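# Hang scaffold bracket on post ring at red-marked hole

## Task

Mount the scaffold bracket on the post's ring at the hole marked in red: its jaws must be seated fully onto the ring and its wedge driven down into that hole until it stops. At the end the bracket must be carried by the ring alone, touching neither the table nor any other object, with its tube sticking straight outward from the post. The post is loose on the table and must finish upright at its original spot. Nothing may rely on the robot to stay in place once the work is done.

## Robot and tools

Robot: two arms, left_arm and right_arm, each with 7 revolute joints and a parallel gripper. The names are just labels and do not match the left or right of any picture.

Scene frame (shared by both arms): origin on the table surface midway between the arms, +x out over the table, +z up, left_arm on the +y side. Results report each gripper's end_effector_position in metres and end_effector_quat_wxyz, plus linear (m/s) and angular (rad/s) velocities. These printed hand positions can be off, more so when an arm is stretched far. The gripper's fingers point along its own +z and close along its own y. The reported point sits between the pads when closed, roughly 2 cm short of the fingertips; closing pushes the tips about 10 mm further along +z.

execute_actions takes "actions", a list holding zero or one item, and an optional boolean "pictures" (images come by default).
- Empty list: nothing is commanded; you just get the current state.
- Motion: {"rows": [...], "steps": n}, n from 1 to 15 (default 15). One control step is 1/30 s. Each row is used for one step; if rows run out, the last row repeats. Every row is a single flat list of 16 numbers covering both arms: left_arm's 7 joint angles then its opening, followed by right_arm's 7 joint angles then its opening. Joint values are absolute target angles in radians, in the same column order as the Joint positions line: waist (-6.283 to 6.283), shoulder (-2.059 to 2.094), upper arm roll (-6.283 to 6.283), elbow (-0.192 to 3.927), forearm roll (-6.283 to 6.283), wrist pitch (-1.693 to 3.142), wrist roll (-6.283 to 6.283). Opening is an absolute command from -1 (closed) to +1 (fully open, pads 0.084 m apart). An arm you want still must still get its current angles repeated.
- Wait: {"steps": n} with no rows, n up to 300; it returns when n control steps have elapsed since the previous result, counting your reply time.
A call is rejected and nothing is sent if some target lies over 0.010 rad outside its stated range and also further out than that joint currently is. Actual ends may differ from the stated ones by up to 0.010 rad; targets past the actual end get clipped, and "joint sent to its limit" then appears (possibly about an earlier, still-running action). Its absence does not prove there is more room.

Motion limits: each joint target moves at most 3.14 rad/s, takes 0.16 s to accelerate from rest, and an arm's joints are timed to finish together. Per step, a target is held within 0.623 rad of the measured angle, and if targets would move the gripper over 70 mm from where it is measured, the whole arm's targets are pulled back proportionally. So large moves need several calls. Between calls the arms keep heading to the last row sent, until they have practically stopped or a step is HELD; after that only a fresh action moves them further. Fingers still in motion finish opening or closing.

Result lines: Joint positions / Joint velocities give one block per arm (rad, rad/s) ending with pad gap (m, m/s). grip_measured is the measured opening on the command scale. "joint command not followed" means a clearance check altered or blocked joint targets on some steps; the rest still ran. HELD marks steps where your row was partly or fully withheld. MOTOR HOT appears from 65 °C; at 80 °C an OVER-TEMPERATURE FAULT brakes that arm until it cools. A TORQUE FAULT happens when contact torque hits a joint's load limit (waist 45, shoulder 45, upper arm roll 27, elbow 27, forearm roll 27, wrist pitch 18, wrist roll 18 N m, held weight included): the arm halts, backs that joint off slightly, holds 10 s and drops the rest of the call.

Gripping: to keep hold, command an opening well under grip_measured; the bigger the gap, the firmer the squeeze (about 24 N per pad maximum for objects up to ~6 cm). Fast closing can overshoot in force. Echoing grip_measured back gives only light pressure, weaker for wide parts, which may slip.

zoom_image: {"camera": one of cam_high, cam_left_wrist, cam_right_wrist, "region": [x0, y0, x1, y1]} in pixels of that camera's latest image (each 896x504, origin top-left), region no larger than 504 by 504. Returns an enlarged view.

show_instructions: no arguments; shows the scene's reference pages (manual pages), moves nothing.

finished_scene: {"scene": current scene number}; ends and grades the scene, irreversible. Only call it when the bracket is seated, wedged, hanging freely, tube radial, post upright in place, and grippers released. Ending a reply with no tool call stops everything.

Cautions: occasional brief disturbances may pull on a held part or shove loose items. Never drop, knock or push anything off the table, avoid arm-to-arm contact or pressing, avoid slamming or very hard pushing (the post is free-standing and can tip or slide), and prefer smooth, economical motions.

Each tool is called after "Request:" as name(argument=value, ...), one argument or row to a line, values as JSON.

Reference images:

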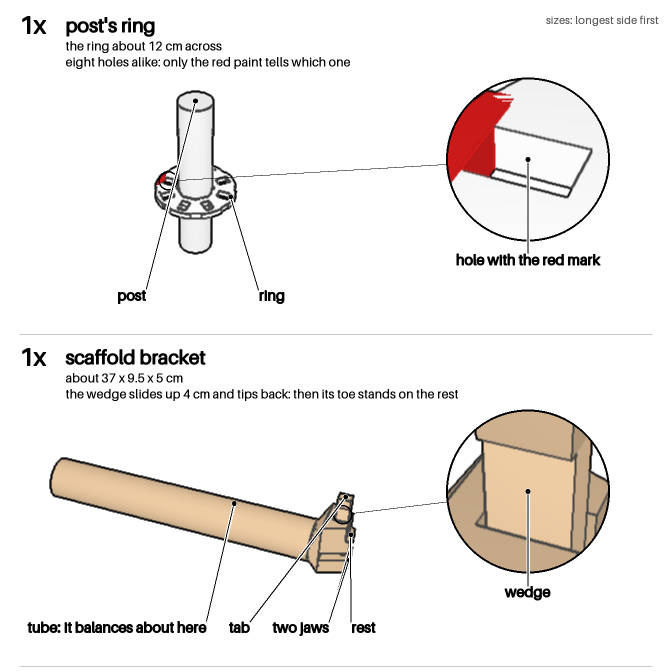

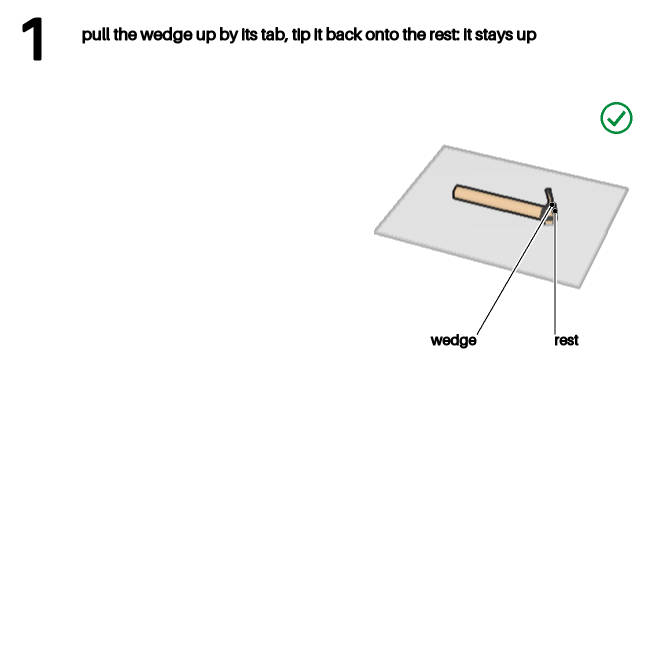

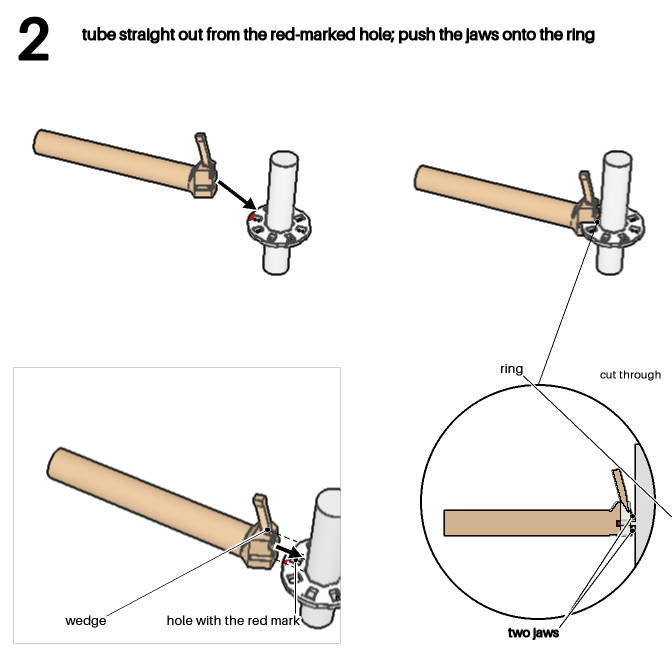

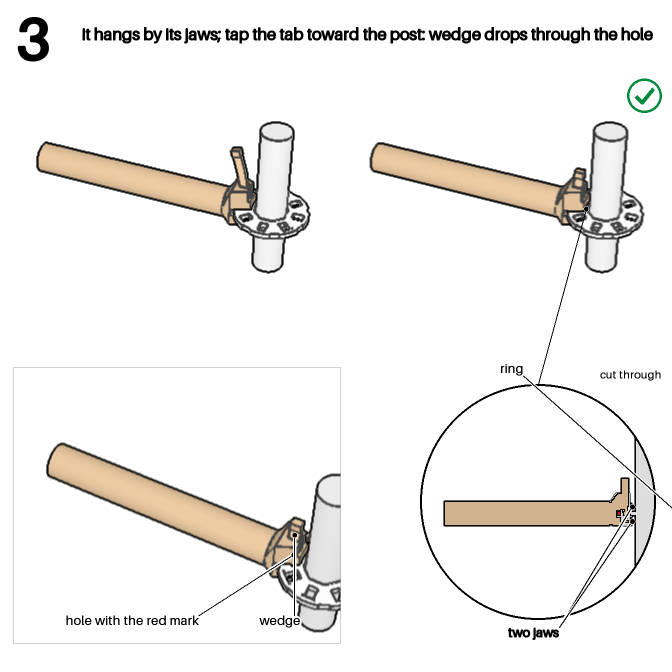

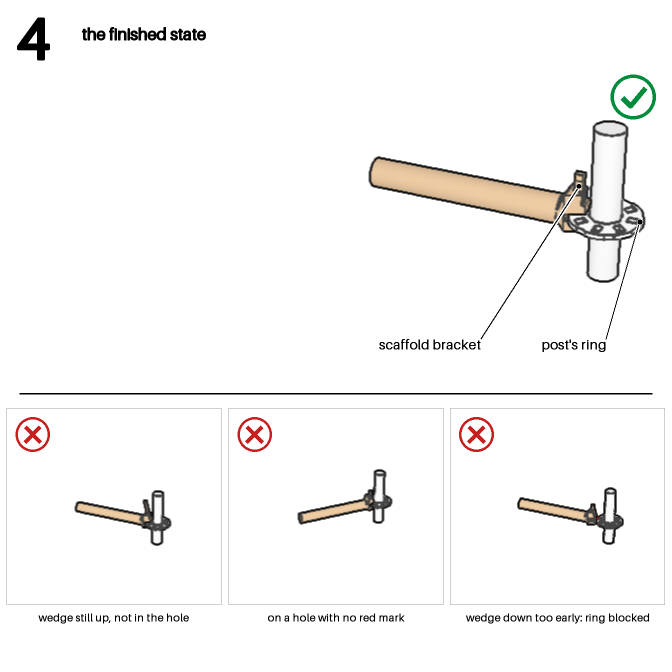

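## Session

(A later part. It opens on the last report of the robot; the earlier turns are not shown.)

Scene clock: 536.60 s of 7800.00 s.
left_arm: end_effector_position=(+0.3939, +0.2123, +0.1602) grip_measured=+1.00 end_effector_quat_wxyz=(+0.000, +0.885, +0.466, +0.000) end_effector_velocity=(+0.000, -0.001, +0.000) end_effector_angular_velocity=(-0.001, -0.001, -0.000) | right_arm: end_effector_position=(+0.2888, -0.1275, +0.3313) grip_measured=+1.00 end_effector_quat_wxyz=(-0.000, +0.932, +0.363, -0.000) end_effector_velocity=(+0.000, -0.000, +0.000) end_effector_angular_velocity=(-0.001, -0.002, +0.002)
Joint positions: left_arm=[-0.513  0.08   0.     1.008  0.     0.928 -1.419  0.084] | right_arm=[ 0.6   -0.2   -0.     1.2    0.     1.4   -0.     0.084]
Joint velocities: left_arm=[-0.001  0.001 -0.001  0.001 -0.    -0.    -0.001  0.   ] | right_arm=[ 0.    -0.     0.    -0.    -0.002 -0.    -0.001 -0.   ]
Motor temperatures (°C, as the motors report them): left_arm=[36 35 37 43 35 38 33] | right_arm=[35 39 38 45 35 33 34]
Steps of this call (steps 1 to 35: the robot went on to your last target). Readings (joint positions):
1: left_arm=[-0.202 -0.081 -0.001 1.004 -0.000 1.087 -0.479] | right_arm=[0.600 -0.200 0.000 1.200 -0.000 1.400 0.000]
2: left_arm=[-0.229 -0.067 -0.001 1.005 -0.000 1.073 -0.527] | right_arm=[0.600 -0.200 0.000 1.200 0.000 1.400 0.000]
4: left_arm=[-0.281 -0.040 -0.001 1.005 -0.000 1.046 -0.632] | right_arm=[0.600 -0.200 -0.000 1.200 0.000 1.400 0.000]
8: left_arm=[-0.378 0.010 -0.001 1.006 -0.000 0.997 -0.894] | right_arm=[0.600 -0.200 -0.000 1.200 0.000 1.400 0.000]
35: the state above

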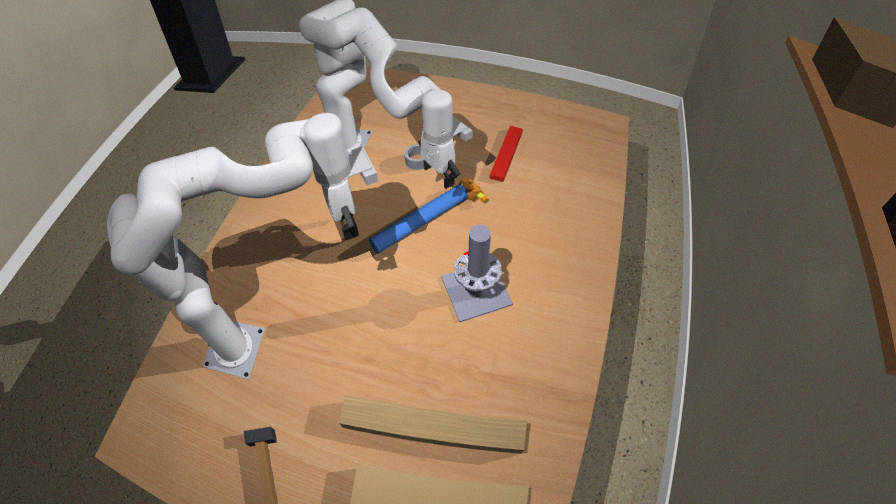

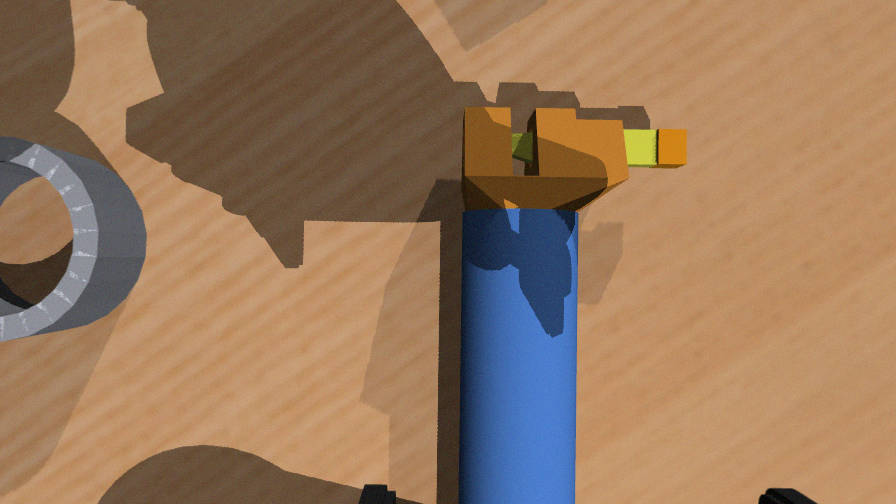

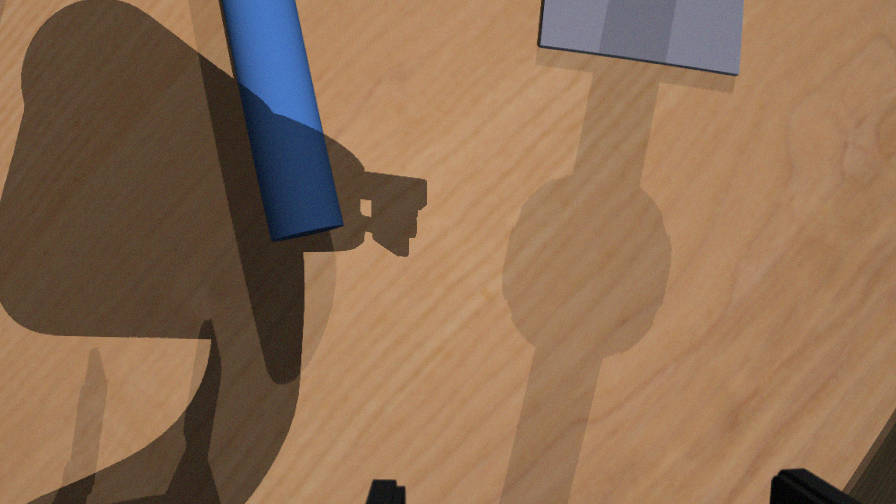

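Request:
execute_actions(
  actions=[
    {"rows": [[-0.551, 0.192, 0.0, 0.9235, 0.0, 0.7315, -1.4465, 1, 0.6, -0.2, 0.0, 1.2, 0.0, 1.4, 0.0, 1]], "steps": 12},
  ],
  pictures=false,
)

Request:
execute_actions(
  actions=[
    {"rows": [[-0.551, 0.209, 0.0, 0.920, 0.0, 0.711, -1.4465, 1, 0.6, -0.2, 0.0, 1.2, 0.0, 1.4, 0.0, 1],[-0.551, 0.226, 0.0, 0.916, 0.0, 0.690, -1.4465, 1, 0.6, -0.2, 0.0, 1.2, 0.0, 1.4, 0.0, 1],[-0.551, 0.242, 0.0, 0.912, 0.0, 0.670, -1.4465, 1, 0.6, -0.2, 0.0, 1.2, 0.0, 1.4, 0.0, 1],[-0.551, 0.259, 0.0, 0.908, 0.0, 0.649, -1.4465, 1, 0.6, -0.2, 0.0, 1.2, 0.0, 1.4, 0.0, 1],[-0.551, 0.276, 0.0, 0.905, 0.0, 0.629, -1.4465, 1, 0.6, -0.2, 0.0, 1.2, 0.0, 1.4, 0.0, 1],[-0.551, 0.293, 0.0, 0.902, 0.0, 0.609, -1.4465, 1, 0.6, -0.2, 0.0, 1.2, 0.0, 1.4, 0.0, 1],[-0.551, 0.310, 0.0, 0.899, 0.0, 0.589, -1.4465, 1, 0.6, -0.2, 0.0, 1.2, 0.0, 1.4, 0.0, 1],[-0.551, 0.326, 0.0, 0.897, 0.0, 0.571, -1.4465, 1, 0.6, -0.2, 0.0, 1.2, 0.0, 1.4, 0.0, 1]], "steps": 15},
  ],
  pictures=false,
)

Request:
execute_actions(
  actions=[
    {"steps": 10},
  ],
)

Scene clock: 564.87 s of 7800.00 s.
left_arm: end_effector_position=(+0.3835, +0.1978, +0.0918) grip_measured=+1.00 end_effector_quat_wxyz=(-0.001, +0.887, +0.461, -0.001) end_effector_velocity=(+0.036, -0.010, +0.016) end_effector_angular_velocity=(-0.054, -0.111, +0.026) | right_arm: end_effector_position=(+0.2888, -0.1275, +0.3313) grip_measured=+1.00 end_effector_quat_wxyz=(-0.000, +0.932, +0.363, -0.000) end_effector_velocity=(+0.000, -0.000, +0.000) end_effector_angular_velocity=(-0.000, -0.001, +0.001)
Joint positions: left_arm=[-0.55   0.189 -0.     0.926 -0.     0.739 -1.445  0.084] | right_arm=[ 0.6   -0.2    0.     1.2   -0.     1.4    0.     0.084]
Joint velocities: left_arm=[-0.003  0.002  0.018  0.027  0.001 -0.1   -0.012  0.   ] | right_arm=[-0.001 -0.001 -0.     0.    -0.001 -0.    -0.002  0.   ]
Motor temperatures (°C, as the motors report them): left_arm=[36 35 37 43 35 38 33] | right_arm=[35 38 38 45 35 33 34]
Steps of this call (steps 1 to 15: the robot went on to your last target; steps 16 to 90: nothing new was sent; then 24.87 s passed at rest; steps 91 to 102: all 12 steps of this action). Readings (joint positions):
91: left_arm=[-0.513 0.080 0.000 1.008 -0.000 0.928 -1.419] | right_arm=[0.600 -0.200 0.000 1.200 -0.000 1.400 -0.000]
92: left_arm=[-0.514 0.082 0.000 1.007 0.000 0.923 -1.420] | right_arm=[0.600 -0.200 0.000 1.200 -0.000 1.400 -0.000]
94: left_arm=[-0.521 0.102 0.002 0.994 0.000 0.879 -1.426] | right_arm=[0.600 -0.200 0.000 1.200 -0.000 1.400 0.000]
98: left_arm=[-0.545 0.178 -0.002 0.931 -0.000 0.769 -1.442] | right_arm=[0.600 -0.200 0.000 1.200 -0.000 1.400 -0.000]
102: the state above

Scene clock: 565.37 s of 7800.00 s.
left_arm: end_effector_position=(+0.3836, +0.1974, +0.0315) grip_measured=+1.00 end_effector_quat_wxyz=(-0.000, +0.887, +0.462, -0.000) end_effector_velocity=(+0.017, -0.010, +0.001) end_effector_angular_velocity=(-0.028, -0.051, -0.002) | right_arm: end_effector_position=(+0.2888, -0.1275, +0.3313) grip_measured=+1.00 end_effector_quat_wxyz=(-0.000, +0.932, +0.363, -0.000) end_effector_velocity=(+0.000, -0.000, -0.000) end_effector_angular_velocity=(-0.001, +0.001, +0.000)
Joint positions: left_arm=[-0.551  0.323  0.     0.898 -0.     0.576 -1.446  0.084] | right_arm=[ 0.6   -0.2   -0.     1.2    0.     1.4    0.     0.084]
Joint velocities: left_arm=[-0.     0.019 -0.001  0.019 -0.    -0.058  0.     0.   ] | right_arm=[-0.001  0.001  0.     0.    -0.    -0.    -0.001 -0.   ]
Motor temperatures (°C, as the motors report them): left_arm=[36 35 37 42 35 38 33] | right_arm=[35 38 38 45 35 33 34]
Steps of this call (steps 1 to 15: all 15 steps of this action). Readings (joint positions):
1: left_arm=[-0.550 0.189 0.000 0.927 0.000 0.736 -1.446] | right_arm=[0.600 -0.200 0.000 1.200 0.000 1.400 -0.000]
2: left_arm=[-0.550 0.192 0.000 0.926 0.000 0.730 -1.446] | right_arm=[0.600 -0.200 -0.000 1.200 0.000 1.400 -0.000]
4: left_arm=[-0.550 0.209 0.000 0.923 0.000 0.706 -1.446] | right_arm=[0.600 -0.200 -0.000 1.200 -0.000 1.400 0.000]
8: left_arm=[-0.551 0.270 0.000 0.906 -0.000 0.637 -1.446] | right_arm=[0.600 -0.200 0.000 1.200 -0.000 1.400 0.000]
15: the state above

Scene clock: 565.70 s of 7800.00 s.
left_arm: end_effector_position=(+0.3837, +0.1973, +0.0303) grip_measured=+1.00 end_effector_quat_wxyz=(+0.000, +0.887, +0.462, +0.000) end_effector_velocity=(-0.002, +0.001, -0.002) end_effector_angular_velocity=(+0.002, +0.004, +0.001) | right_arm: end_effector_position=(+0.2888, -0.1275, +0.3313) grip_measured=+1.00 end_effector_quat_wxyz=(-0.000, +0.932, +0.363, -0.000) end_effector_velocity=(-0.000, +0.001, -0.000) end_effector_angular_velocity=(-0.001, +0.000, -0.001)
Joint positions: left_arm=[-0.551  0.326  0.     0.897  0.     0.571 -1.446  0.084] | right_arm=[ 0.6   -0.2    0.     1.2   -0.     1.4    0.     0.084]
Joint velocities: left_arm=[-0.     0.003  0.001 -0.003 -0.    -0.001 -0.    -0.   ] | right_arm=[ 0.002  0.001  0.     0.    -0.     0.     0.003  0.   ]
Motor temperatures (°C, as the motors report them): left_arm=[36 35 37 42 35 38 33] | right_arm=[35 38 38 45 35 33 34]
Steps of this call (steps 1 to 10: the robot went on to your last target). Readings (joint positions):
1: left_arm=[-0.551 0.323 0.000 0.898 0.000 0.574 -1.446] | right_arm=[0.600 -0.200 0.000 1.200 -0.000 1.400 -0.000]
2: left_arm=[-0.551 0.323 -0.000 0.898 0.000 0.573 -1.446] | right_arm=[0.600 -0.200 -0.000 1.200 0.000 1.400 -0.000]
4: left_arm=[-0.551 0.324 -0.000 0.898 0.000 0.572 -1.446] | right_arm=[0.600 -0.200 -0.000 1.200 -0.000 1.400 0.000]
8: left_arm=[-0.551 0.325 0.000 0.897 0.000 0.571 -1.446] | right_arm=[0.600 -0.200 0.000 1.200 0.000 1.400 0.000]
10: the state above

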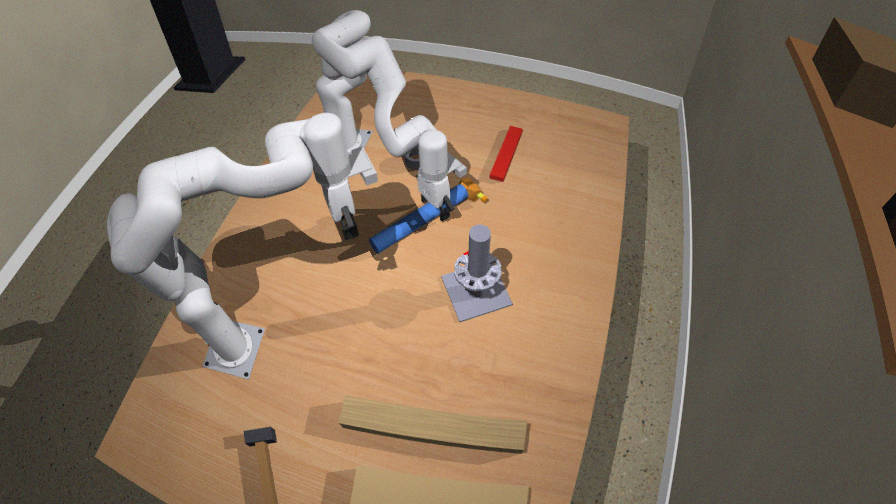

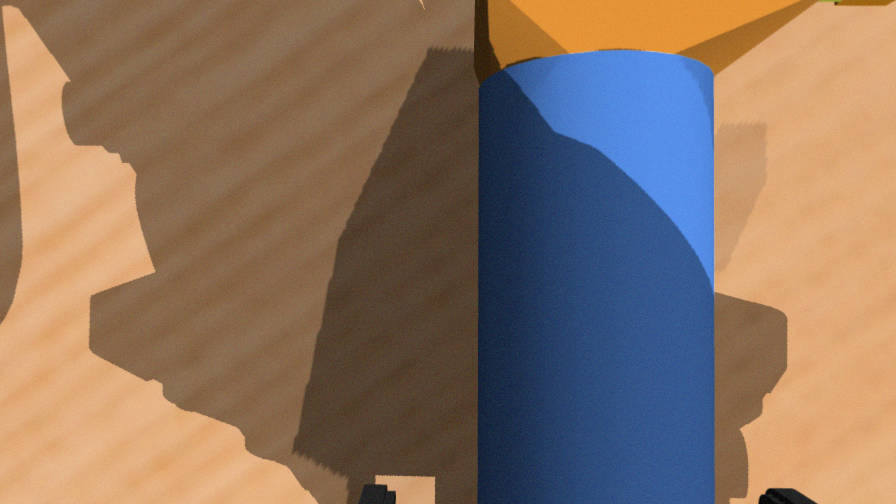

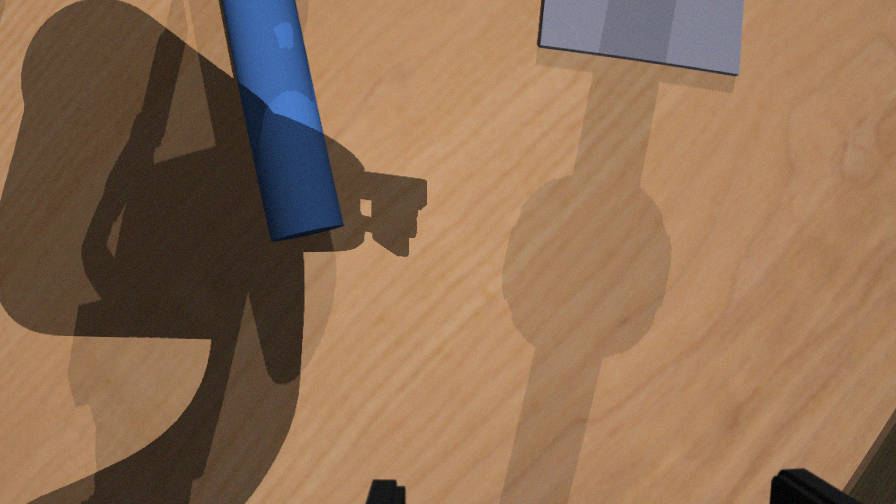

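Request:
execute_actions(
  actions=[
    {"rows": [[-0.551, 0.326, 0.0, 0.897, 0.0, 0.571, -1.4465, 0.85, 0.6, -0.2, 0.0, 1.2, 0.0, 1.4, 0.0, 1],[-0.551, 0.326, 0.0, 0.897, 0.0, 0.571, -1.4465, 0.7, 0.6, -0.2, 0.0, 1.2, 0.0, 1.4, 0.0, 1],[-0.551, 0.326, 0.0, 0.897, 0.0, 0.571, -1.4465, 0.55, 0.6, -0.2, 0.0, 1.2, 0.0, 1.4, 0.0, 1],[-0.551, 0.326, 0.0, 0.897, 0.0, 0.571, -1.4465, 0.45, 0.6, -0.2, 0.0, 1.2, 0.0, 1.4, 0.0, 1],[-0.551, 0.326, 0.0, 0.897, 0.0, 0.571, -1.4465, 0.37, 0.6, -0.2, 0.0, 1.2, 0.0, 1.4, 0.0, 1],[-0.551, 0.326, 0.0, 0.897, 0.0, 0.571, -1.4465, 0.3, 0.6, -0.2, 0.0, 1.2, 0.0, 1.4, 0.0, 1],[-0.551, 0.326, 0.0, 0.897, 0.0, 0.571, -1.4465, 0.24, 0.6, -0.2, 0.0, 1.2, 0.0, 1.4, 0.0, 1],[-0.551, 0.326, 0.0, 0.897, 0.0, 0.571, -1.4465, 0.18, 0.6, -0.2, 0.0, 1.2, 0.0, 1.4, 0.0, 1],[-0.551, 0.326, 0.0, 0.897, 0.0, 0.571, -1.4465, 0.12, 0.6, -0.2, 0.0, 1.2, 0.0, 1.4, 0.0, 1],[-0.551, 0.326, 0.0, 0.897, 0.0, 0.571, -1.4465, 0.05, 0.6, -0.2, 0.0, 1.2, 0.0, 1.4, 0.0, 1],[-0.551, 0.326, 0.0, 0.897, 0.0, 0.571, -1.4465, -0.1, 0.6, -0.2, 0.0, 1.2, 0.0, 1.4, 0.0, 1],[-0.551, 0.326, 0.0, 0.897, 0.0, 0.571, -1.4465, -0.3, 0.6, -0.2, 0.0, 1.2, 0.0, 1.4, 0.0, 1],[-0.551, 0.326, 0.0, 0.897, 0.0, 0.571, -1.4465, -0.6, 0.6, -0.2, 0.0, 1.2, 0.0, 1.4, 0.0, 1],[-0.551, 0.326, 0.0, 0.897, 0.0, 0.571, -1.4465, -1, 0.6, -0.2, 0.0, 1.2, 0.0, 1.4, 0.0, 1]], "steps": 15},
  ],
  pictures=false,
)

Request:
execute_actions(
  actions=[
    {"rows": [[-0.551, 0.326, 0.0, 0.897, 0.0, 0.571, -1.4465, -1, 0.6, -0.2, 0.0, 1.2, 0.0, 1.4, 0.0, 1],[-0.551, 0.323, 0.0, 0.897, 0.0, 0.574, -1.4465, -1, 0.6, -0.2, 0.0, 1.2, 0.0, 1.4, 0.0, 1],[-0.551, 0.319, 0.0, 0.898, 0.0, 0.579, -1.4465, -1, 0.6, -0.2, 0.0, 1.2, 0.0, 1.4, 0.0, 1],[-0.551, 0.315, 0.0, 0.898, 0.0, 0.583, -1.4465, -1, 0.6, -0.2, 0.0, 1.2, 0.0, 1.4, 0.0, 1],[-0.551, 0.310, 0.0, 0.899, 0.0, 0.589, -1.4465, -1, 0.6, -0.2, 0.0, 1.2, 0.0, 1.4, 0.0, 1],[-0.551, 0.305, 0.0, 0.900, 0.0, 0.595, -1.4465, -1, 0.6, -0.2, 0.0, 1.2, 0.0, 1.4, 0.0, 1],[-0.551, 0.300, 0.0, 0.901, 0.0, 0.601, -1.4465, -1, 0.6, -0.2, 0.0, 1.2, 0.0, 1.4, 0.0, 1],[-0.551, 0.295, 0.0, 0.902, 0.0, 0.607, -1.4465, -1, 0.6, -0.2, 0.0, 1.2, 0.0, 1.4, 0.0, 1],[-0.551, 0.290, 0.0, 0.903, 0.0, 0.613, -1.4465, -1, 0.6, -0.2, 0.0, 1.2, 0.0, 1.4, 0.0, 1],[-0.551, 0.285, 0.0, 0.904, 0.0, 0.619, -1.4465, -1, 0.6, -0.2, 0.0, 1.2, 0.0, 1.4, 0.0, 1],[-0.551, 0.280, 0.0, 0.904, 0.0, 0.624, -1.4465, -1, 0.6, -0.2, 0.0, 1.2, 0.0, 1.4, 0.0, 1],[-0.551, 0.276, 0.0, 0.905, 0.0, 0.629, -1.4465, -1, 0.6, -0.2, 0.0, 1.2, 0.0, 1.4, 0.0, 1]], "steps": 15},
  ],
  pictures=false,
)

Request:
execute_actions(
  actions=[
    {"steps": 20},
  ],
)

Scene clock: 604.67 s of 7800.00 s.
left_arm: end_effector_position=(+0.3842, +0.1968, +0.0305) grip_measured=+0.13 end_effector_quat_wxyz=(+0.001, +0.887, +0.461, +0.001) end_effector_velocity=(-0.001, +0.000, -0.001) end_effector_angular_velocity=(+0.001, +0.002, -0.002) | right_arm: end_effector_position=(+0.2888, -0.1275, +0.3313) grip_measured=+1.00 end_effector_quat_wxyz=(-0.000, +0.932, +0.363, -0.000) end_effector_velocity=(+0.000, +0.000, +0.000) end_effector_angular_velocity=(+0.001, -0.000, -0.001)
Joint positions: left_arm=[-0.551  0.326 -0.     0.898 -0.     0.57  -1.447  0.05 ] | right_arm=[ 0.6   -0.2   -0.     1.2    0.     1.4   -0.     0.084]
Joint velocities: left_arm=[-0.001 -0.    -0.    -0.002 -0.     0.     0.001  0.   ] | right_arm=[-0.    -0.     0.     0.001  0.001  0.     0.    -0.   ]
Motor temperatures (°C, as the motors report them): left_arm=[36 36 37 41 35 38 33] | right_arm=[35 37 38 45 35 33 34]
Steps of this call (steps 1 to 15: the robot went on to your last target; steps 16 to 90: nothing new was sent; then 35.47 s passed at rest; steps 91 to 105: all 15 steps of this action). Readings (joint positions):
91: left_arm=[-0.551 0.326 0.000 0.897 -0.000 0.571 -1.446] | right_arm=[0.600 -0.200 -0.000 1.200 0.000 1.400 0.000]
92: left_arm=[-0.551 0.326 0.000 0.897 0.000 0.571 -1.446] | right_arm=[0.600 -0.200 0.000 1.200 0.000 1.400 -0.000]
94: left_arm=[-0.551 0.326 -0.000 0.897 0.000 0.571 -1.446] | right_arm=[0.600 -0.200 -0.000 1.200 -0.000 1.400 0.000]
98: left_arm=[-0.551 0.326 -0.000 0.897 -0.000 0.571 -1.447] | right_arm=[0.600 -0.200 -0.000 1.200 -0.000 1.400 0.000]
105: the state above

Scene clock: 605.17 s of 7800.00 s.
left_arm: end_effector_position=(+0.3842, +0.1971, +0.0499) grip_measured=+0.13 end_effector_quat_wxyz=(+0.000, +0.887, +0.462, -0.000) end_effector_velocity=(+0.019, -0.008, +0.041) end_effector_angular_velocity=(-0.026, -0.051, +0.003) | right_arm: end_effector_position=(+0.2888, -0.1275, +0.3313) grip_measured=+1.00 end_effector_quat_wxyz=(-0.000, +0.932, +0.363, -0.000) end_effector_velocity=(-0.000, +0.000, -0.000) end_effector_angular_velocity=(+0.000, +0.001, -0.002)
Joint positions: left_arm=[-0.551  0.28   0.     0.904 -0.     0.624 -1.447  0.05 ] | right_arm=[ 0.6   -0.2   -0.     1.2   -0.     1.4    0.     0.084]
Joint velocities: left_arm=[ 0.001 -0.067  0.002  0.038 -0.     0.048  0.001  0.   ] | right_arm=[ 0.     0.     0.     0.     0.001 -0.     0.002  0.   ]
Motor temperatures (°C, as the motors report them): left_arm=[36 36 37 41 35 38 33] | right_arm=[35 37 38 45 35 33 34]
Steps of this call (steps 1 to 15: all 15 steps of this action). Readings (joint positions):
1: left_arm=[-0.551 0.326 -0.000 0.898 -0.000 0.570 -1.447] | right_arm=[0.600 -0.200 0.000 1.200 0.000 1.400 0.000]
2: left_arm=[-0.551 0.326 -0.000 0.898 -0.000 0.570 -1.447] | right_arm=[0.600 -0.200 -0.000 1.200 -0.000 1.400 0.000]
4: left_arm=[-0.551 0.324 -0.000 0.897 0.000 0.574 -1.446] | right_arm=[0.600 -0.200 0.000 1.200 -0.000 1.400 -0.000]
8: left_arm=[-0.551 0.313 0.000 0.893 0.000 0.593 -1.446] | right_arm=[0.600 -0.200 0.000 1.200 0.000 1.400 -0.000]
15: the state above

Scene clock: 605.83 s of 7800.00 s.
left_arm: end_effector_position=(+0.3840, +0.1970, +0.0516) grip_measured=+0.13 end_effector_quat_wxyz=(-0.000, +0.887, +0.461, -0.000) end_effector_velocity=(-0.000, -0.000, +0.000) end_effector_angular_velocity=(-0.000, -0.000, -0.001) | right_arm: end_effector_position=(+0.2888, -0.1275, +0.3313) grip_measured=+1.00 end_effector_quat_wxyz=(-0.000, +0.932, +0.363, -0.000) end_effector_velocity=(-0.000, +0.000, -0.000) end_effector_angular_velocity=(+0.000, +0.001, +0.001)
Joint positions: left_arm=[-0.551  0.276 -0.     0.905 -0.     0.629 -1.446  0.05 ] | right_arm=[ 0.6   -0.2   -0.     1.2   -0.     1.4   -0.     0.084]
Joint velocities: left_arm=[ 0.    -0.    -0.001  0.    -0.     0.     0.001 -0.   ] | right_arm=[ 0.001  0.001  0.     0.     0.001  0.    -0.001  0.   ]
Motor temperatures (°C, as the motors report them): left_arm=[36 36 37 42 35 38 33] | right_arm=[35 37 38 45 35 33 34]
Steps of this call (steps 1 to 15: the robot went on to your last target; steps 16 to 20: nothing new was sent). Readings (joint positions):
1: left_arm=[-0.551 0.279 0.000 0.905 -0.000 0.625 -1.447] | right_arm=[0.600 -0.200 0.000 1.200 -0.000 1.400 0.000]
2: left_arm=[-0.551 0.278 0.000 0.905 -0.000 0.626 -1.447] | right_arm=[0.600 -0.200 -0.000 1.200 0.000 1.400 -0.000]
4: left_arm=[-0.551 0.277 0.000 0.905 -0.000 0.628 -1.446] | right_arm=[0.600 -0.200 -0.000 1.200 0.000 1.400 0.000]
8: left_arm=[-0.551 0.277 -0.000 0.904 0.000 0.629 -1.447] | right_arm=[0.600 -0.200 -0.000 1.200 0.000 1.400 0.000]
20: the state above
All arms were judged still, so your last target was given up. Only a new action makes them travel on or press farther. Fingers that are still opening or closing keep moving.

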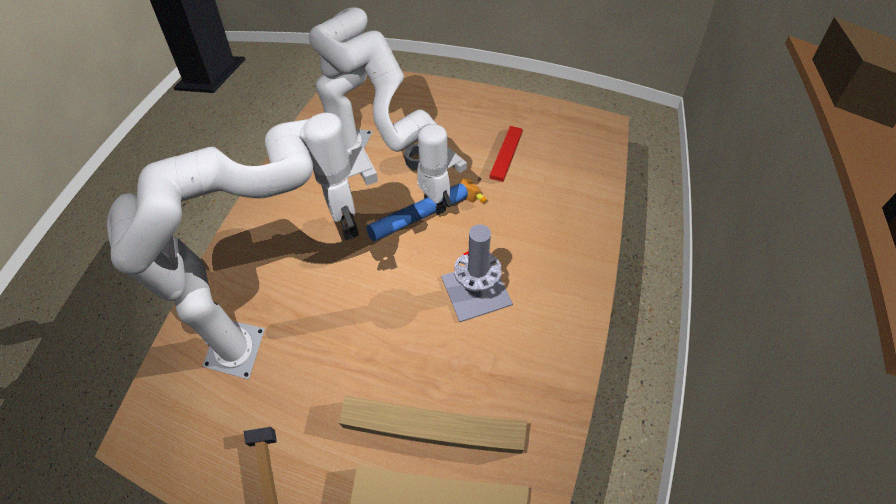

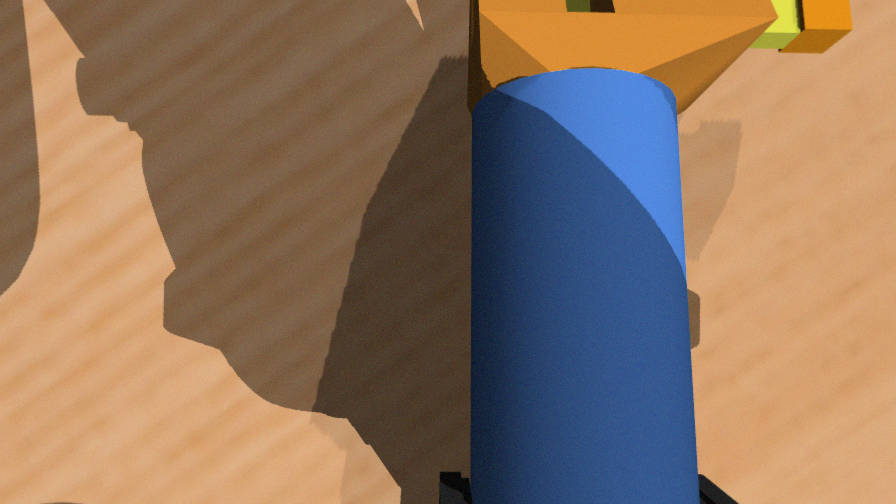

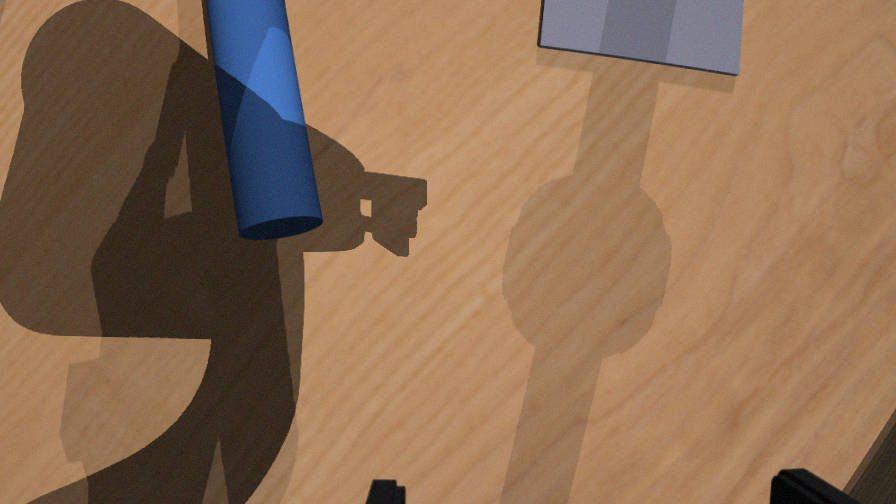

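Request:
execute_actions(
  actions=[
    {"rows": [[-0.551, 0.281, 0.0, 0.904, 0.0, 0.623, -1.4465, -1, 0.6, -0.2, 0.0, 1.2, 0.0, 1.4, 0.0, 1],[-0.551, 0.287, 0.0, 0.903, 0.0, 0.616, -1.4465, -1, 0.6, -0.2, 0.0, 1.2, 0.0, 1.4, 0.0, 1],[-0.551, 0.293, 0.0, 0.902, 0.0, 0.609, -1.4465, -1, 0.6, -0.2, 0.0, 1.2, 0.0, 1.4, 0.0, 1],[-0.551, 0.299, 0.0, 0.901, 0.0, 0.602, -1.4465, -1, 0.6, -0.2, 0.0, 1.2, 0.0, 1.4, 0.0, 1],[-0.551, 0.305, 0.0, 0.900, 0.0, 0.595, -1.4465, -1, 0.6, -0.2, 0.0, 1.2, 0.0, 1.4, 0.0, 1],[-0.551, 0.311, 0.0, 0.899, 0.0, 0.588, -1.4465, -1, 0.6, -0.2, 0.0, 1.2, 0.0, 1.4, 0.0, 1],[-0.551, 0.316, 0.0, 0.898, 0.0, 0.582, -1.4465, -1, 0.6, -0.2, 0.0, 1.2, 0.0, 1.4, 0.0, 1],[-0.551, 0.320, 0.0, 0.898, 0.0, 0.578, -1.4465, -1, 0.6, -0.2, 0.0, 1.2, 0.0, 1.4, 0.0, 1],[-0.551, 0.323, 0.0, 0.897, 0.0, 0.574, -1.4465, -1, 0.6, -0.2, 0.0, 1.2, 0.0, 1.4, 0.0, 1]], "steps": 15},
  ],
  pictures=false,
)

Request:
execute_actions(
  actions=[
    {"rows": [[-0.551, 0.323, 0.0, 0.897, 0.0, 0.574, -1.4465, 0.3, 0.6, -0.2, 0.0, 1.2, 0.0, 1.4, 0.0, 1],[-0.551, 0.323, 0.0, 0.897, 0.0, 0.574, -1.4465, 0.5, 0.6, -0.2, 0.0, 1.2, 0.0, 1.4, 0.0, 1],[-0.551, 0.323, 0.0, 0.897, 0.0, 0.574, -1.4465, 0.5, 0.6, -0.2, 0.0, 1.2, 0.0, 1.4, 0.0, 1],[-0.551, 0.323, 0.0, 0.897, 0.0, 0.574, -1.4465, 0.5, 0.6, -0.2, 0.0, 1.2, 0.0, 1.4, 0.0, 1],[-0.551, 0.323, 0.0, 0.897, 0.0, 0.574, -1.4465, 0.5, 0.6, -0.2, 0.0, 1.2, 0.0, 1.4, 0.0, 1],[-0.551, 0.323, 0.0, 0.897, 0.0, 0.574, -1.4465, 0.5, 0.6, -0.2, 0.0, 1.2, 0.0, 1.4, 0.0, 1],[-0.538, 0.326, 0.0, 0.901, 0.0, 0.575, -1.433, 0.5, 0.6, -0.2, 0.0, 1.2, 0.0, 1.4, 0.0, 1],[-0.525, 0.329, 0.0, 0.904, 0.0, 0.575, -1.420, 0.5, 0.6, -0.2, 0.0, 1.2, 0.0, 1.4, 0.0, 1],[-0.512, 0.332, 0.0, 0.908, 0.0, 0.576, -1.407, 0.5, 0.6, -0.2, 0.0, 1.2, 0.0, 1.4, 0.0, 1],[-0.4985, 0.335, 0.0, 0.9116, 0.0, 0.5764, -1.394, 0.5, 0.6, -0.2, 0.0, 1.2, 0.0, 1.4, 0.0, 1]], "steps": 15},
  ],
  pictures=false,
)

Request:
execute_actions(
  actions=[
    {"steps": 10},
  ],
)

Scene clock: 628.63 s of 7800.00 s.
left_arm: end_effector_position=(+0.3838, +0.1971, +0.0322) grip_measured=+0.13 end_effector_quat_wxyz=(+0.000, +0.887, +0.462, +0.000) end_effector_velocity=(+0.003, -0.001, +0.001) end_effector_angular_velocity=(-0.005, -0.010, +0.003) | right_arm: end_effector_position=(+0.2888, -0.1275, +0.3313) grip_measured=+1.00 end_effector_quat_wxyz=(-0.000, +0.932, +0.363, -0.000) end_effector_velocity=(-0.000, +0.000, +0.000) end_effector_angular_velocity=(+0.001, +0.001, -0.003)
Joint positions: left_arm=[-0.551  0.321 -0.     0.898 -0.     0.576 -1.447  0.05 ] | right_arm=[ 0.6   -0.2   -0.     1.2   -0.     1.4    0.     0.084]
Joint velocities: left_arm=[ 0.001  0.     0.     0.    -0.    -0.012 -0.002 -0.   ] | right_arm=[-0.001 -0.     0.001  0.     0.001  0.     0.002 -0.   ]
Motor temperatures (°C, as the motors report them): left_arm=[36 36 37 44 35 38 33] | right_arm=[35 37 38 45 35 33 34]
Steps of this call (steps 1 to 90: nothing new was sent; then 19.30 s passed at rest; steps 91 to 105: all 15 steps of this action). Readings (joint positions):
91: left_arm=[-0.551 0.276 -0.000 0.905 -0.000 0.629 -1.447] | right_arm=[0.600 -0.200 0.000 1.200 -0.000 1.400 -0.000]
92: left_arm=[-0.551 0.277 -0.000 0.905 -0.000 0.627 -1.447] | right_arm=[0.600 -0.200 0.000 1.200 -0.000 1.400 -0.000]
94: left_arm=[-0.551 0.283 -0.000 0.905 0.000 0.619 -1.447] | right_arm=[0.600 -0.200 0.000 1.200 0.000 1.400 0.000]
98: left_arm=[-0.551 0.303 -0.001 0.902 0.000 0.595 -1.446] | right_arm=[0.600 -0.200 0.000 1.200 0.000 1.400 0.000]
105: the state above

Scene clock: 629.13 s of 7800.00 s.
left_arm: end_effector_position=(+0.3980, +0.2183, +0.0304) grip_measured=+0.49 end_effector_quat_wxyz=(-0.000, +0.886, +0.464, +0.001) end_effector_velocity=(+0.005, +0.009, -0.004) end_effector_angular_velocity=(-0.003, +0.010, -0.033) | right_arm: end_effector_position=(+0.2888, -0.1275, +0.3313) grip_measured=+1.00 end_effector_quat_wxyz=(-0.000, +0.932, +0.363, -0.000) end_effector_velocity=(+0.000, -0.000, -0.000) end_effector_angular_velocity=(-0.001, -0.001, +0.001)
Joint positions: left_arm=[-0.501  0.334  0.003  0.911 -0.     0.576 -1.399  0.065] | right_arm=[ 0.6   -0.2    0.     1.2   -0.     1.4    0.     0.084]
Joint velocities: left_arm=[ 0.046  0.014 -0.022  0.01   0.001  0.004  0.058  0.   ] | right_arm=[ 0.     0.    -0.001 -0.    -0.002 -0.    -0.001  0.   ]
Motor temperatures (°C, as the motors report them): left_arm=[36 36 37 44 35 38 33] | right_arm=[35 37 38 45 35 33 34]
Steps of this call (steps 1 to 15: all 15 steps of this action). Readings (joint positions):
1: left_arm=[-0.551 0.321 0.000 0.898 -0.000 0.575 -1.447] | right_arm=[0.600 -0.200 0.000 1.200 0.000 1.400 0.000]
2: left_arm=[-0.551 0.321 0.000 0.898 -0.000 0.575 -1.447] | right_arm=[0.600 -0.200 0.000 1.200 -0.000 1.400 -0.000]
4: left_arm=[-0.551 0.320 0.001 0.900 -0.000 0.573 -1.447] | right_arm=[0.600 -0.200 0.000 1.200 0.000 1.400 0.000]
8: left_arm=[-0.548 0.322 -0.000 0.900 0.000 0.574 -1.443] | right_arm=[0.600 -0.200 -0.000 1.200 -0.000 1.400 -0.000]
15: the state above

Scene clock: 629.47 s of 7800.00 s.
left_arm: end_effector_position=(+0.3979, +0.2176, +0.0301) grip_measured=+0.49 end_effector_quat_wxyz=(+0.000, +0.887, +0.461, +0.000) end_effector_velocity=(+0.001, +0.002, -0.000) end_effector_angular_velocity=(+0.001, +0.000, +0.003) | right_arm: end_effector_position=(+0.2888, -0.1275, +0.3313) grip_measured=+1.00 end_effector_quat_wxyz=(-0.000, +0.932, +0.363, -0.000) end_effector_velocity=(+0.000, -0.000, -0.000) end_effector_angular_velocity=(-0.000, +0.000, -0.001)
Joint positions: left_arm=[-0.499  0.335 -0.     0.912  0.     0.576 -1.394  0.065] | right_arm=[ 0.6   -0.2    0.     1.2    0.     1.4    0.     0.084]
Joint velocities: left_arm=[ 0.002  0.001  0.002  0.    -0.     0.     0.001 -0.   ] | right_arm=[-0.001  0.    -0.    -0.    -0.    -0.     0.001 -0.   ]
Motor temperatures (°C, as the motors report them): left_arm=[36 36 37 43 35 38 33] | right_arm=[35 37 38 45 35 33 34]
Steps of this call (steps 1 to 10: the robot went on to your last target). Readings (joint positions):
1: left_arm=[-0.500 0.334 0.002 0.911 -0.000 0.576 -1.397] | right_arm=[0.600 -0.200 0.000 1.200 0.000 1.400 0.000]
2: left_arm=[-0.500 0.334 0.001 0.911 -0.000 0.576 -1.396] | right_arm=[0.600 -0.200 0.000 1.200 -0.000 1.400 -0.000]
4: left_arm=[-0.500 0.335 -0.001 0.911 0.000 0.576 -1.395] | right_arm=[0.600 -0.200 -0.000 1.200 0.000 1.400 0.000]
8: left_arm=[-0.499 0.335 -0.000 0.912 0.000 0.576 -1.394] | right_arm=[0.600 -0.200 0.000 1.200 -0.000 1.400 0.000]
10: the state above

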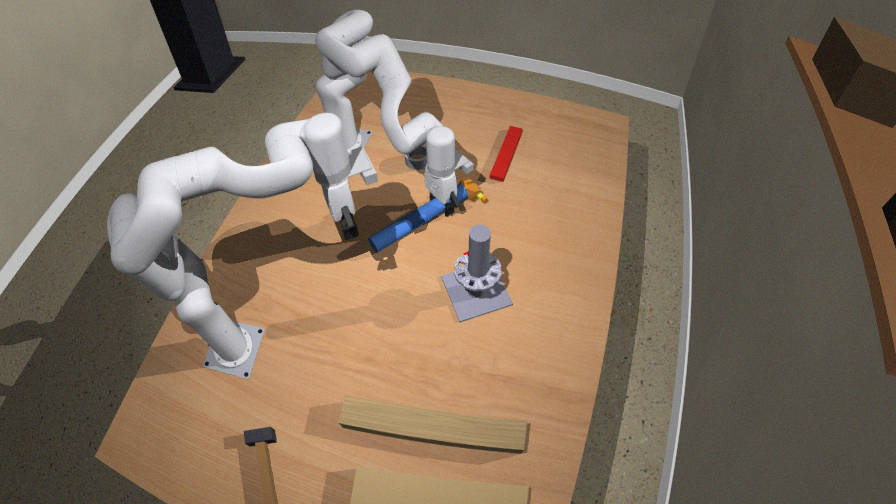

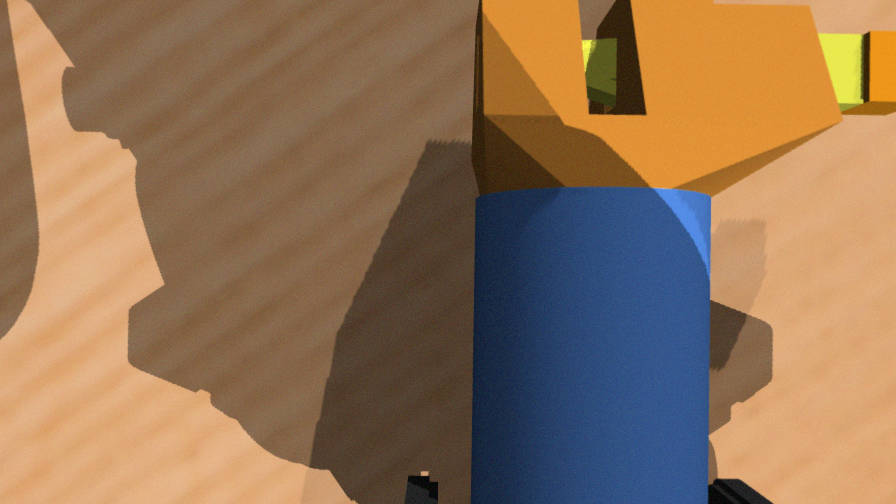

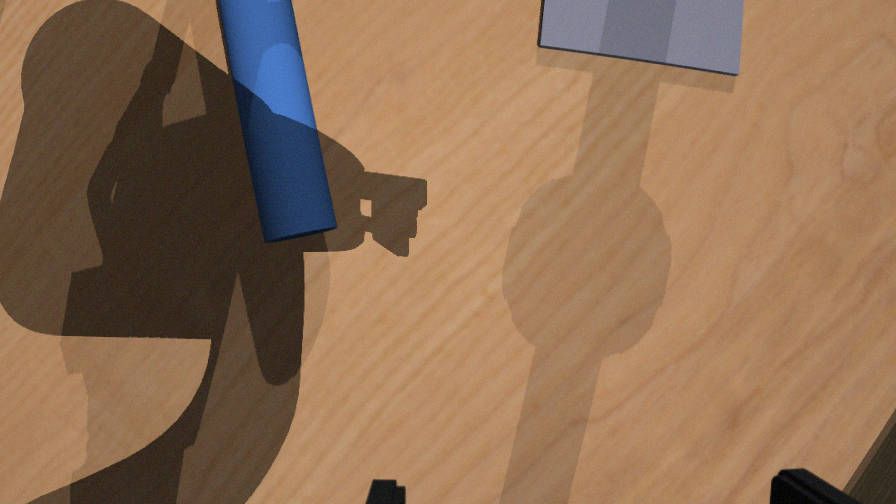

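Request:
execute_actions(
  actions=[
    {"rows": [[-0.4985, 0.335, 0.0, 0.9116, 0.0, 0.5764, -1.394, 0.4, 0.6, -0.2, 0.0, 1.2, 0.0, 1.4, 0.0, 1],[-0.4985, 0.335, 0.0, 0.9116, 0.0, 0.5764, -1.394, 0.32, 0.6, -0.2, 0.0, 1.2, 0.0, 1.4, 0.0, 1],[-0.4985, 0.335, 0.0, 0.9116, 0.0, 0.5764, -1.394, 0.25, 0.6, -0.2, 0.0, 1.2, 0.0, 1.4, 0.0, 1],[-0.4985, 0.335, 0.0, 0.9116, 0.0, 0.5764, -1.394, 0.18, 0.6, -0.2, 0.0, 1.2, 0.0, 1.4, 0.0, 1],[-0.4985, 0.335, 0.0, 0.9116, 0.0, 0.5764, -1.394, 0.12, 0.6, -0.2, 0.0, 1.2, 0.0, 1.4, 0.0, 1],[-0.4985, 0.335, 0.0, 0.9116, 0.0, 0.5764, -1.394, 0.05, 0.6, -0.2, 0.0, 1.2, 0.0, 1.4, 0.0, 1],[-0.4985, 0.335, 0.0, 0.9116, 0.0, 0.5764, -1.394, -0.1, 0.6, -0.2, 0.0, 1.2, 0.0, 1.4, 0.0, 1],[-0.4985, 0.335, 0.0, 0.9116, 0.0, 0.5764, -1.394, -0.4, 0.6, -0.2, 0.0, 1.2, 0.0, 1.4, 0.0, 1],[-0.4985, 0.335, 0.0, 0.9116, 0.0, 0.5764, -1.394, -1, 0.6, -0.2, 0.0, 1.2, 0.0, 1.4, 0.0, 1]], "steps": 15},
  ],
  pictures=false,
)

Request:
execute_actions(
  actions=[
    {"rows": [[-0.4985, 0.333, 0.0, 0.912, 0.0, 0.579, -1.394, -1, 0.6, -0.2, 0.0, 1.2, 0.0, 1.4, 0.0, 1],[-0.4985, 0.331, 0.0, 0.912, 0.0, 0.581, -1.394, -1, 0.6, -0.2, 0.0, 1.2, 0.0, 1.4, 0.0, 1],[-0.4985, 0.328, 0.0, 0.9125, 0.0, 0.5845, -1.394, -1, 0.6, -0.2, 0.0, 1.2, 0.0, 1.4, 0.0, 1],[-0.4985, 0.325, 0.0, 0.913, 0.0, 0.588, -1.394, -1, 0.6, -0.2, 0.0, 1.2, 0.0, 1.4, 0.0, 1],[-0.4985, 0.322, 0.0, 0.9135, 0.0, 0.5915, -1.394, -1, 0.6, -0.2, 0.0, 1.2, 0.0, 1.4, 0.0, 1],[-0.4985, 0.319, 0.0, 0.914, 0.0, 0.595, -1.394, -1, 0.6, -0.2, 0.0, 1.2, 0.0, 1.4, 0.0, 1],[-0.4985, 0.316, 0.0, 0.9145, 0.0, 0.5985, -1.394, -1, 0.6, -0.2, 0.0, 1.2, 0.0, 1.4, 0.0, 1],[-0.4985, 0.313, 0.0, 0.915, 0.0, 0.602, -1.394, -1, 0.6, -0.2, 0.0, 1.2, 0.0, 1.4, 0.0, 1],[-0.4985, 0.310, 0.0, 0.9155, 0.0, 0.6055, -1.394, -1, 0.6, -0.2, 0.0, 1.2, 0.0, 1.4, 0.0, 1],[-0.4985, 0.307, 0.0, 0.916, 0.0, 0.609, -1.394, -1, 0.6, -0.2, 0.0, 1.2, 0.0, 1.4, 0.0, 1],[-0.4985, 0.304, 0.0, 0.9165, 0.0, 0.6125, -1.394, -1, 0.6, -0.2, 0.0, 1.2, 0.0, 1.4, 0.0, 1],[-0.4985, 0.301, 0.0, 0.917, 0.0, 0.616, -1.394, -1, 0.6, -0.2, 0.0, 1.2, 0.0, 1.4, 0.0, 1],[-0.4985, 0.298, 0.0, 0.9175, 0.0, 0.6195, -1.394, -1, 0.6, -0.2, 0.0, 1.2, 0.0, 1.4, 0.0, 1],[-0.4985, 0.296, 0.0, 0.918, 0.0, 0.622, -1.394, -1, 0.6, -0.2, 0.0, 1.2, 0.0, 1.4, 0.0, 1],[-0.4985, 0.294, 0.0, 0.918, 0.0, 0.624, -1.394, -1, 0.6, -0.2, 0.0, 1.2, 0.0, 1.4, 0.0, 1]], "steps": 15},
  ],
  pictures=false,
)

Request:
execute_actions(
  actions=[
    {"steps": 25},
  ],
)

Scene clock: 661.53 s of 7800.00 s.
left_arm: end_effector_position=(+0.3979, +0.2179, +0.0301) grip_measured=+0.13 end_effector_quat_wxyz=(+0.000, +0.887, +0.462, +0.000) end_effector_velocity=(+0.000, -0.000, +0.000) end_effector_angular_velocity=(-0.000, -0.001, -0.000) | right_arm: end_effector_position=(+0.2888, -0.1275, +0.3313) grip_measured=+1.00 end_effector_quat_wxyz=(-0.000, +0.932, +0.363, -0.000) end_effector_velocity=(-0.000, +0.000, +0.000) end_effector_angular_velocity=(+0.001, -0.000, -0.001)
Joint positions: left_arm=[-0.498  0.335  0.     0.912  0.     0.577 -1.394  0.05 ] | right_arm=[ 0.6   -0.2    0.     1.2   -0.     1.4    0.     0.084]
Joint velocities: left_arm=[-0.     0.    -0.001  0.001  0.    -0.    -0.001  0.   ] | right_arm=[ 0.    -0.001  0.    -0.     0.     0.     0.001  0.   ]
Motor temperatures (°C, as the motors report them): left_arm=[36 36 37 42 35 38 33] | right_arm=[35 37 38 45 35 33 34]
Steps of this call (steps 1 to 15: the robot went on to your last target; steps 16 to 90: nothing new was sent; then 28.57 s passed at rest; steps 91 to 105: all 15 steps of this action). Readings (joint positions):
91: left_arm=[-0.498 0.335 0.000 0.912 -0.000 0.576 -1.394] | right_arm=[0.600 -0.200 -0.000 1.200 -0.000 1.400 -0.000]
92: left_arm=[-0.498 0.335 0.000 0.912 0.000 0.576 -1.394] | right_arm=[0.600 -0.200 0.000 1.200 0.000 1.400 -0.000]
94: left_arm=[-0.499 0.335 -0.000 0.912 0.000 0.576 -1.394] | right_arm=[0.600 -0.200 0.000 1.200 -0.000 1.400 0.000]
98: left_arm=[-0.499 0.335 0.000 0.912 0.000 0.577 -1.394] | right_arm=[0.600 -0.200 0.000 1.200 -0.000 1.400 0.000]
105: the state above

Scene clock: 662.03 s of 7800.00 s.
left_arm: end_effector_position=(+0.3983, +0.2177, +0.0445) grip_measured=+0.13 end_effector_quat_wxyz=(-0.000, +0.887, +0.462, -0.000) end_effector_velocity=(+0.006, -0.003, +0.040) end_effector_angular_velocity=(-0.007, -0.015, +0.000) | right_arm: end_effector_position=(+0.2888, -0.1275, +0.3313) grip_measured=+1.00 end_effector_quat_wxyz=(-0.000, +0.932, +0.363, -0.000) end_effector_velocity=(-0.000, +0.000, +0.000) end_effector_angular_velocity=(+0.001, +0.000, +0.001)
Joint positions: left_arm=[-0.499  0.302 -0.     0.917  0.     0.615 -1.394  0.05 ] | right_arm=[ 0.6   -0.2   -0.     1.2    0.     1.4   -0.     0.084]
Joint velocities: left_arm=[-0.001 -0.085  0.001  0.019 -0.001  0.088  0.    -0.   ] | right_arm=[ 0.001 -0.001  0.     0.     0.001  0.    -0.    -0.   ]
Motor temperatures (°C, as the motors report them): left_arm=[36 36 37 42 35 38 33] | right_arm=[35 37 38 45 35 33 34]
Steps of this call (steps 1 to 15: all 15 steps of this action). Readings (joint positions):
1: left_arm=[-0.498 0.335 0.000 0.912 0.000 0.577 -1.394] | right_arm=[0.600 -0.200 0.000 1.200 -0.000 1.400 -0.000]
2: left_arm=[-0.498 0.335 0.000 0.912 0.000 0.577 -1.394] | right_arm=[0.600 -0.200 0.000 1.200 -0.000 1.400 -0.000]
4: left_arm=[-0.498 0.333 0.000 0.911 -0.000 0.580 -1.394] | right_arm=[0.600 -0.200 -0.000 1.200 0.000 1.400 0.000]
8: left_arm=[-0.499 0.326 0.000 0.908 0.000 0.593 -1.394] | right_arm=[0.600 -0.200 0.000 1.200 0.000 1.400 0.000]
15: the state above

Scene clock: 662.87 s of 7800.00 s.
left_arm: end_effector_position=(+0.3984, +0.2176, +0.0480) grip_measured=+0.13 end_effector_quat_wxyz=(-0.000, +0.887, +0.462, -0.000) end_effector_velocity=(+0.000, -0.000, +0.000) end_effector_angular_velocity=(-0.000, -0.000, -0.000) | right_arm: end_effector_position=(+0.2888, -0.1275, +0.3313) grip_measured=+1.00 end_effector_quat_wxyz=(-0.000, +0.932, +0.363, -0.000) end_effector_velocity=(+0.000, -0.000, -0.000) end_effector_angular_velocity=(-0.000, +0.000, -0.003)
Joint positions: left_arm=[-0.499  0.294  0.     0.918  0.     0.624 -1.394  0.05 ] | right_arm=[ 0.6   -0.2   -0.     1.2    0.     1.4    0.     0.084]
Joint velocities: left_arm=[-0.001 -0.     0.001  0.    -0.     0.    -0.     0.   ] | right_arm=[-0.001  0.     0.     0.     0.     0.     0.002 -0.   ]
Motor temperatures (°C, as the motors report them): left_arm=[36 36 37 42 35 38 33] | right_arm=[35 37 38 45 35 33 34]
Steps of this call (steps 1 to 15: the robot went on to your last target; steps 16 to 25: nothing new was sent). Readings (joint positions):
1: left_arm=[-0.499 0.299 -0.000 0.917 -0.000 0.618 -1.394] | right_arm=[0.600 -0.200 0.000 1.200 -0.000 1.400 0.000]
2: left_arm=[-0.499 0.297 -0.000 0.918 0.000 0.620 -1.394] | right_arm=[0.600 -0.200 0.000 1.200 -0.000 1.400 0.000]
4: left_arm=[-0.499 0.296 -0.000 0.918 0.000 0.622 -1.394] | right_arm=[0.600 -0.200 0.000 1.200 -0.000 1.400 -0.000]
8: left_arm=[-0.498 0.295 0.000 0.917 0.000 0.624 -1.394] | right_arm=[0.600 -0.200 -0.000 1.200 0.000 1.400 0.000]
25: the state above
All arms were judged still, so your last target was given up. Only a new action makes them travel on or press farther. Fingers that are still opening or closing keep moving.

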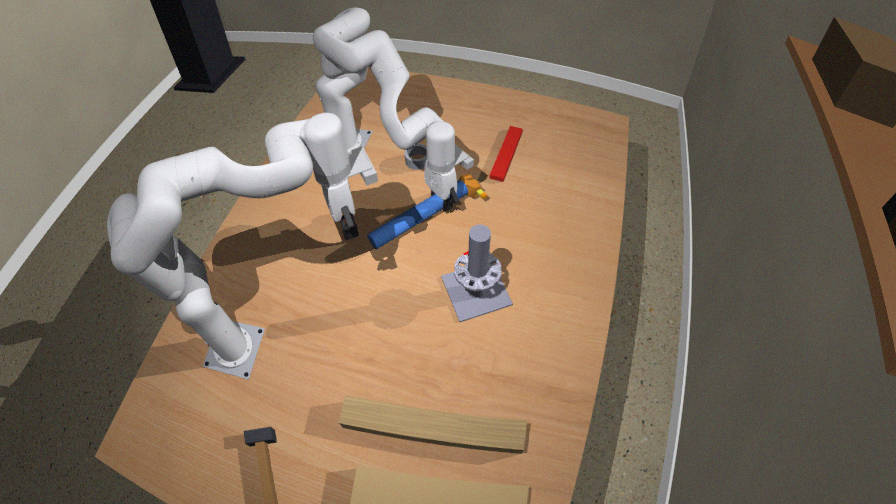

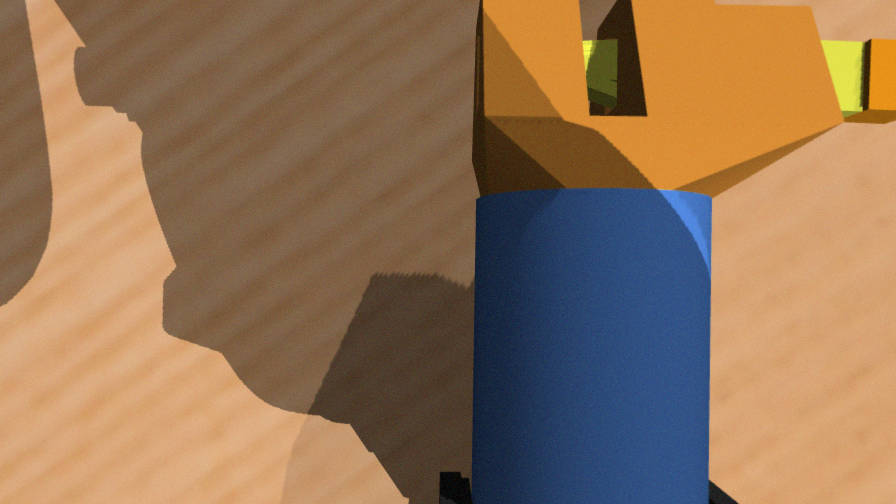

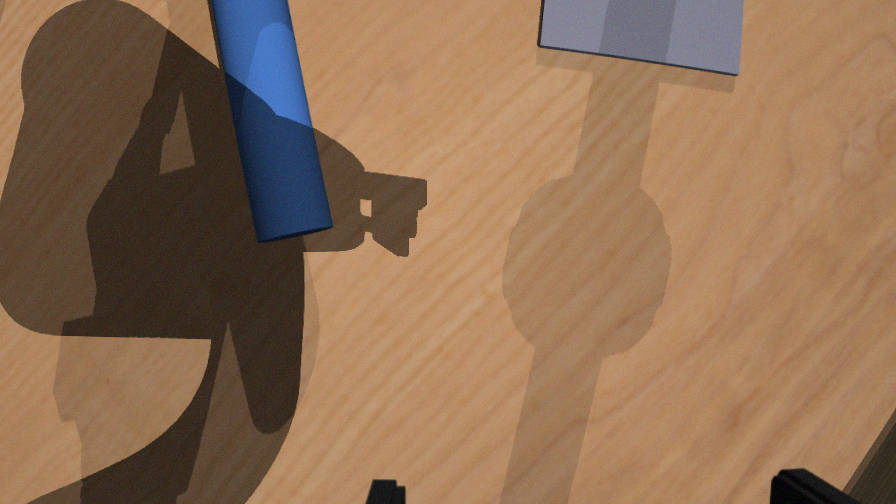

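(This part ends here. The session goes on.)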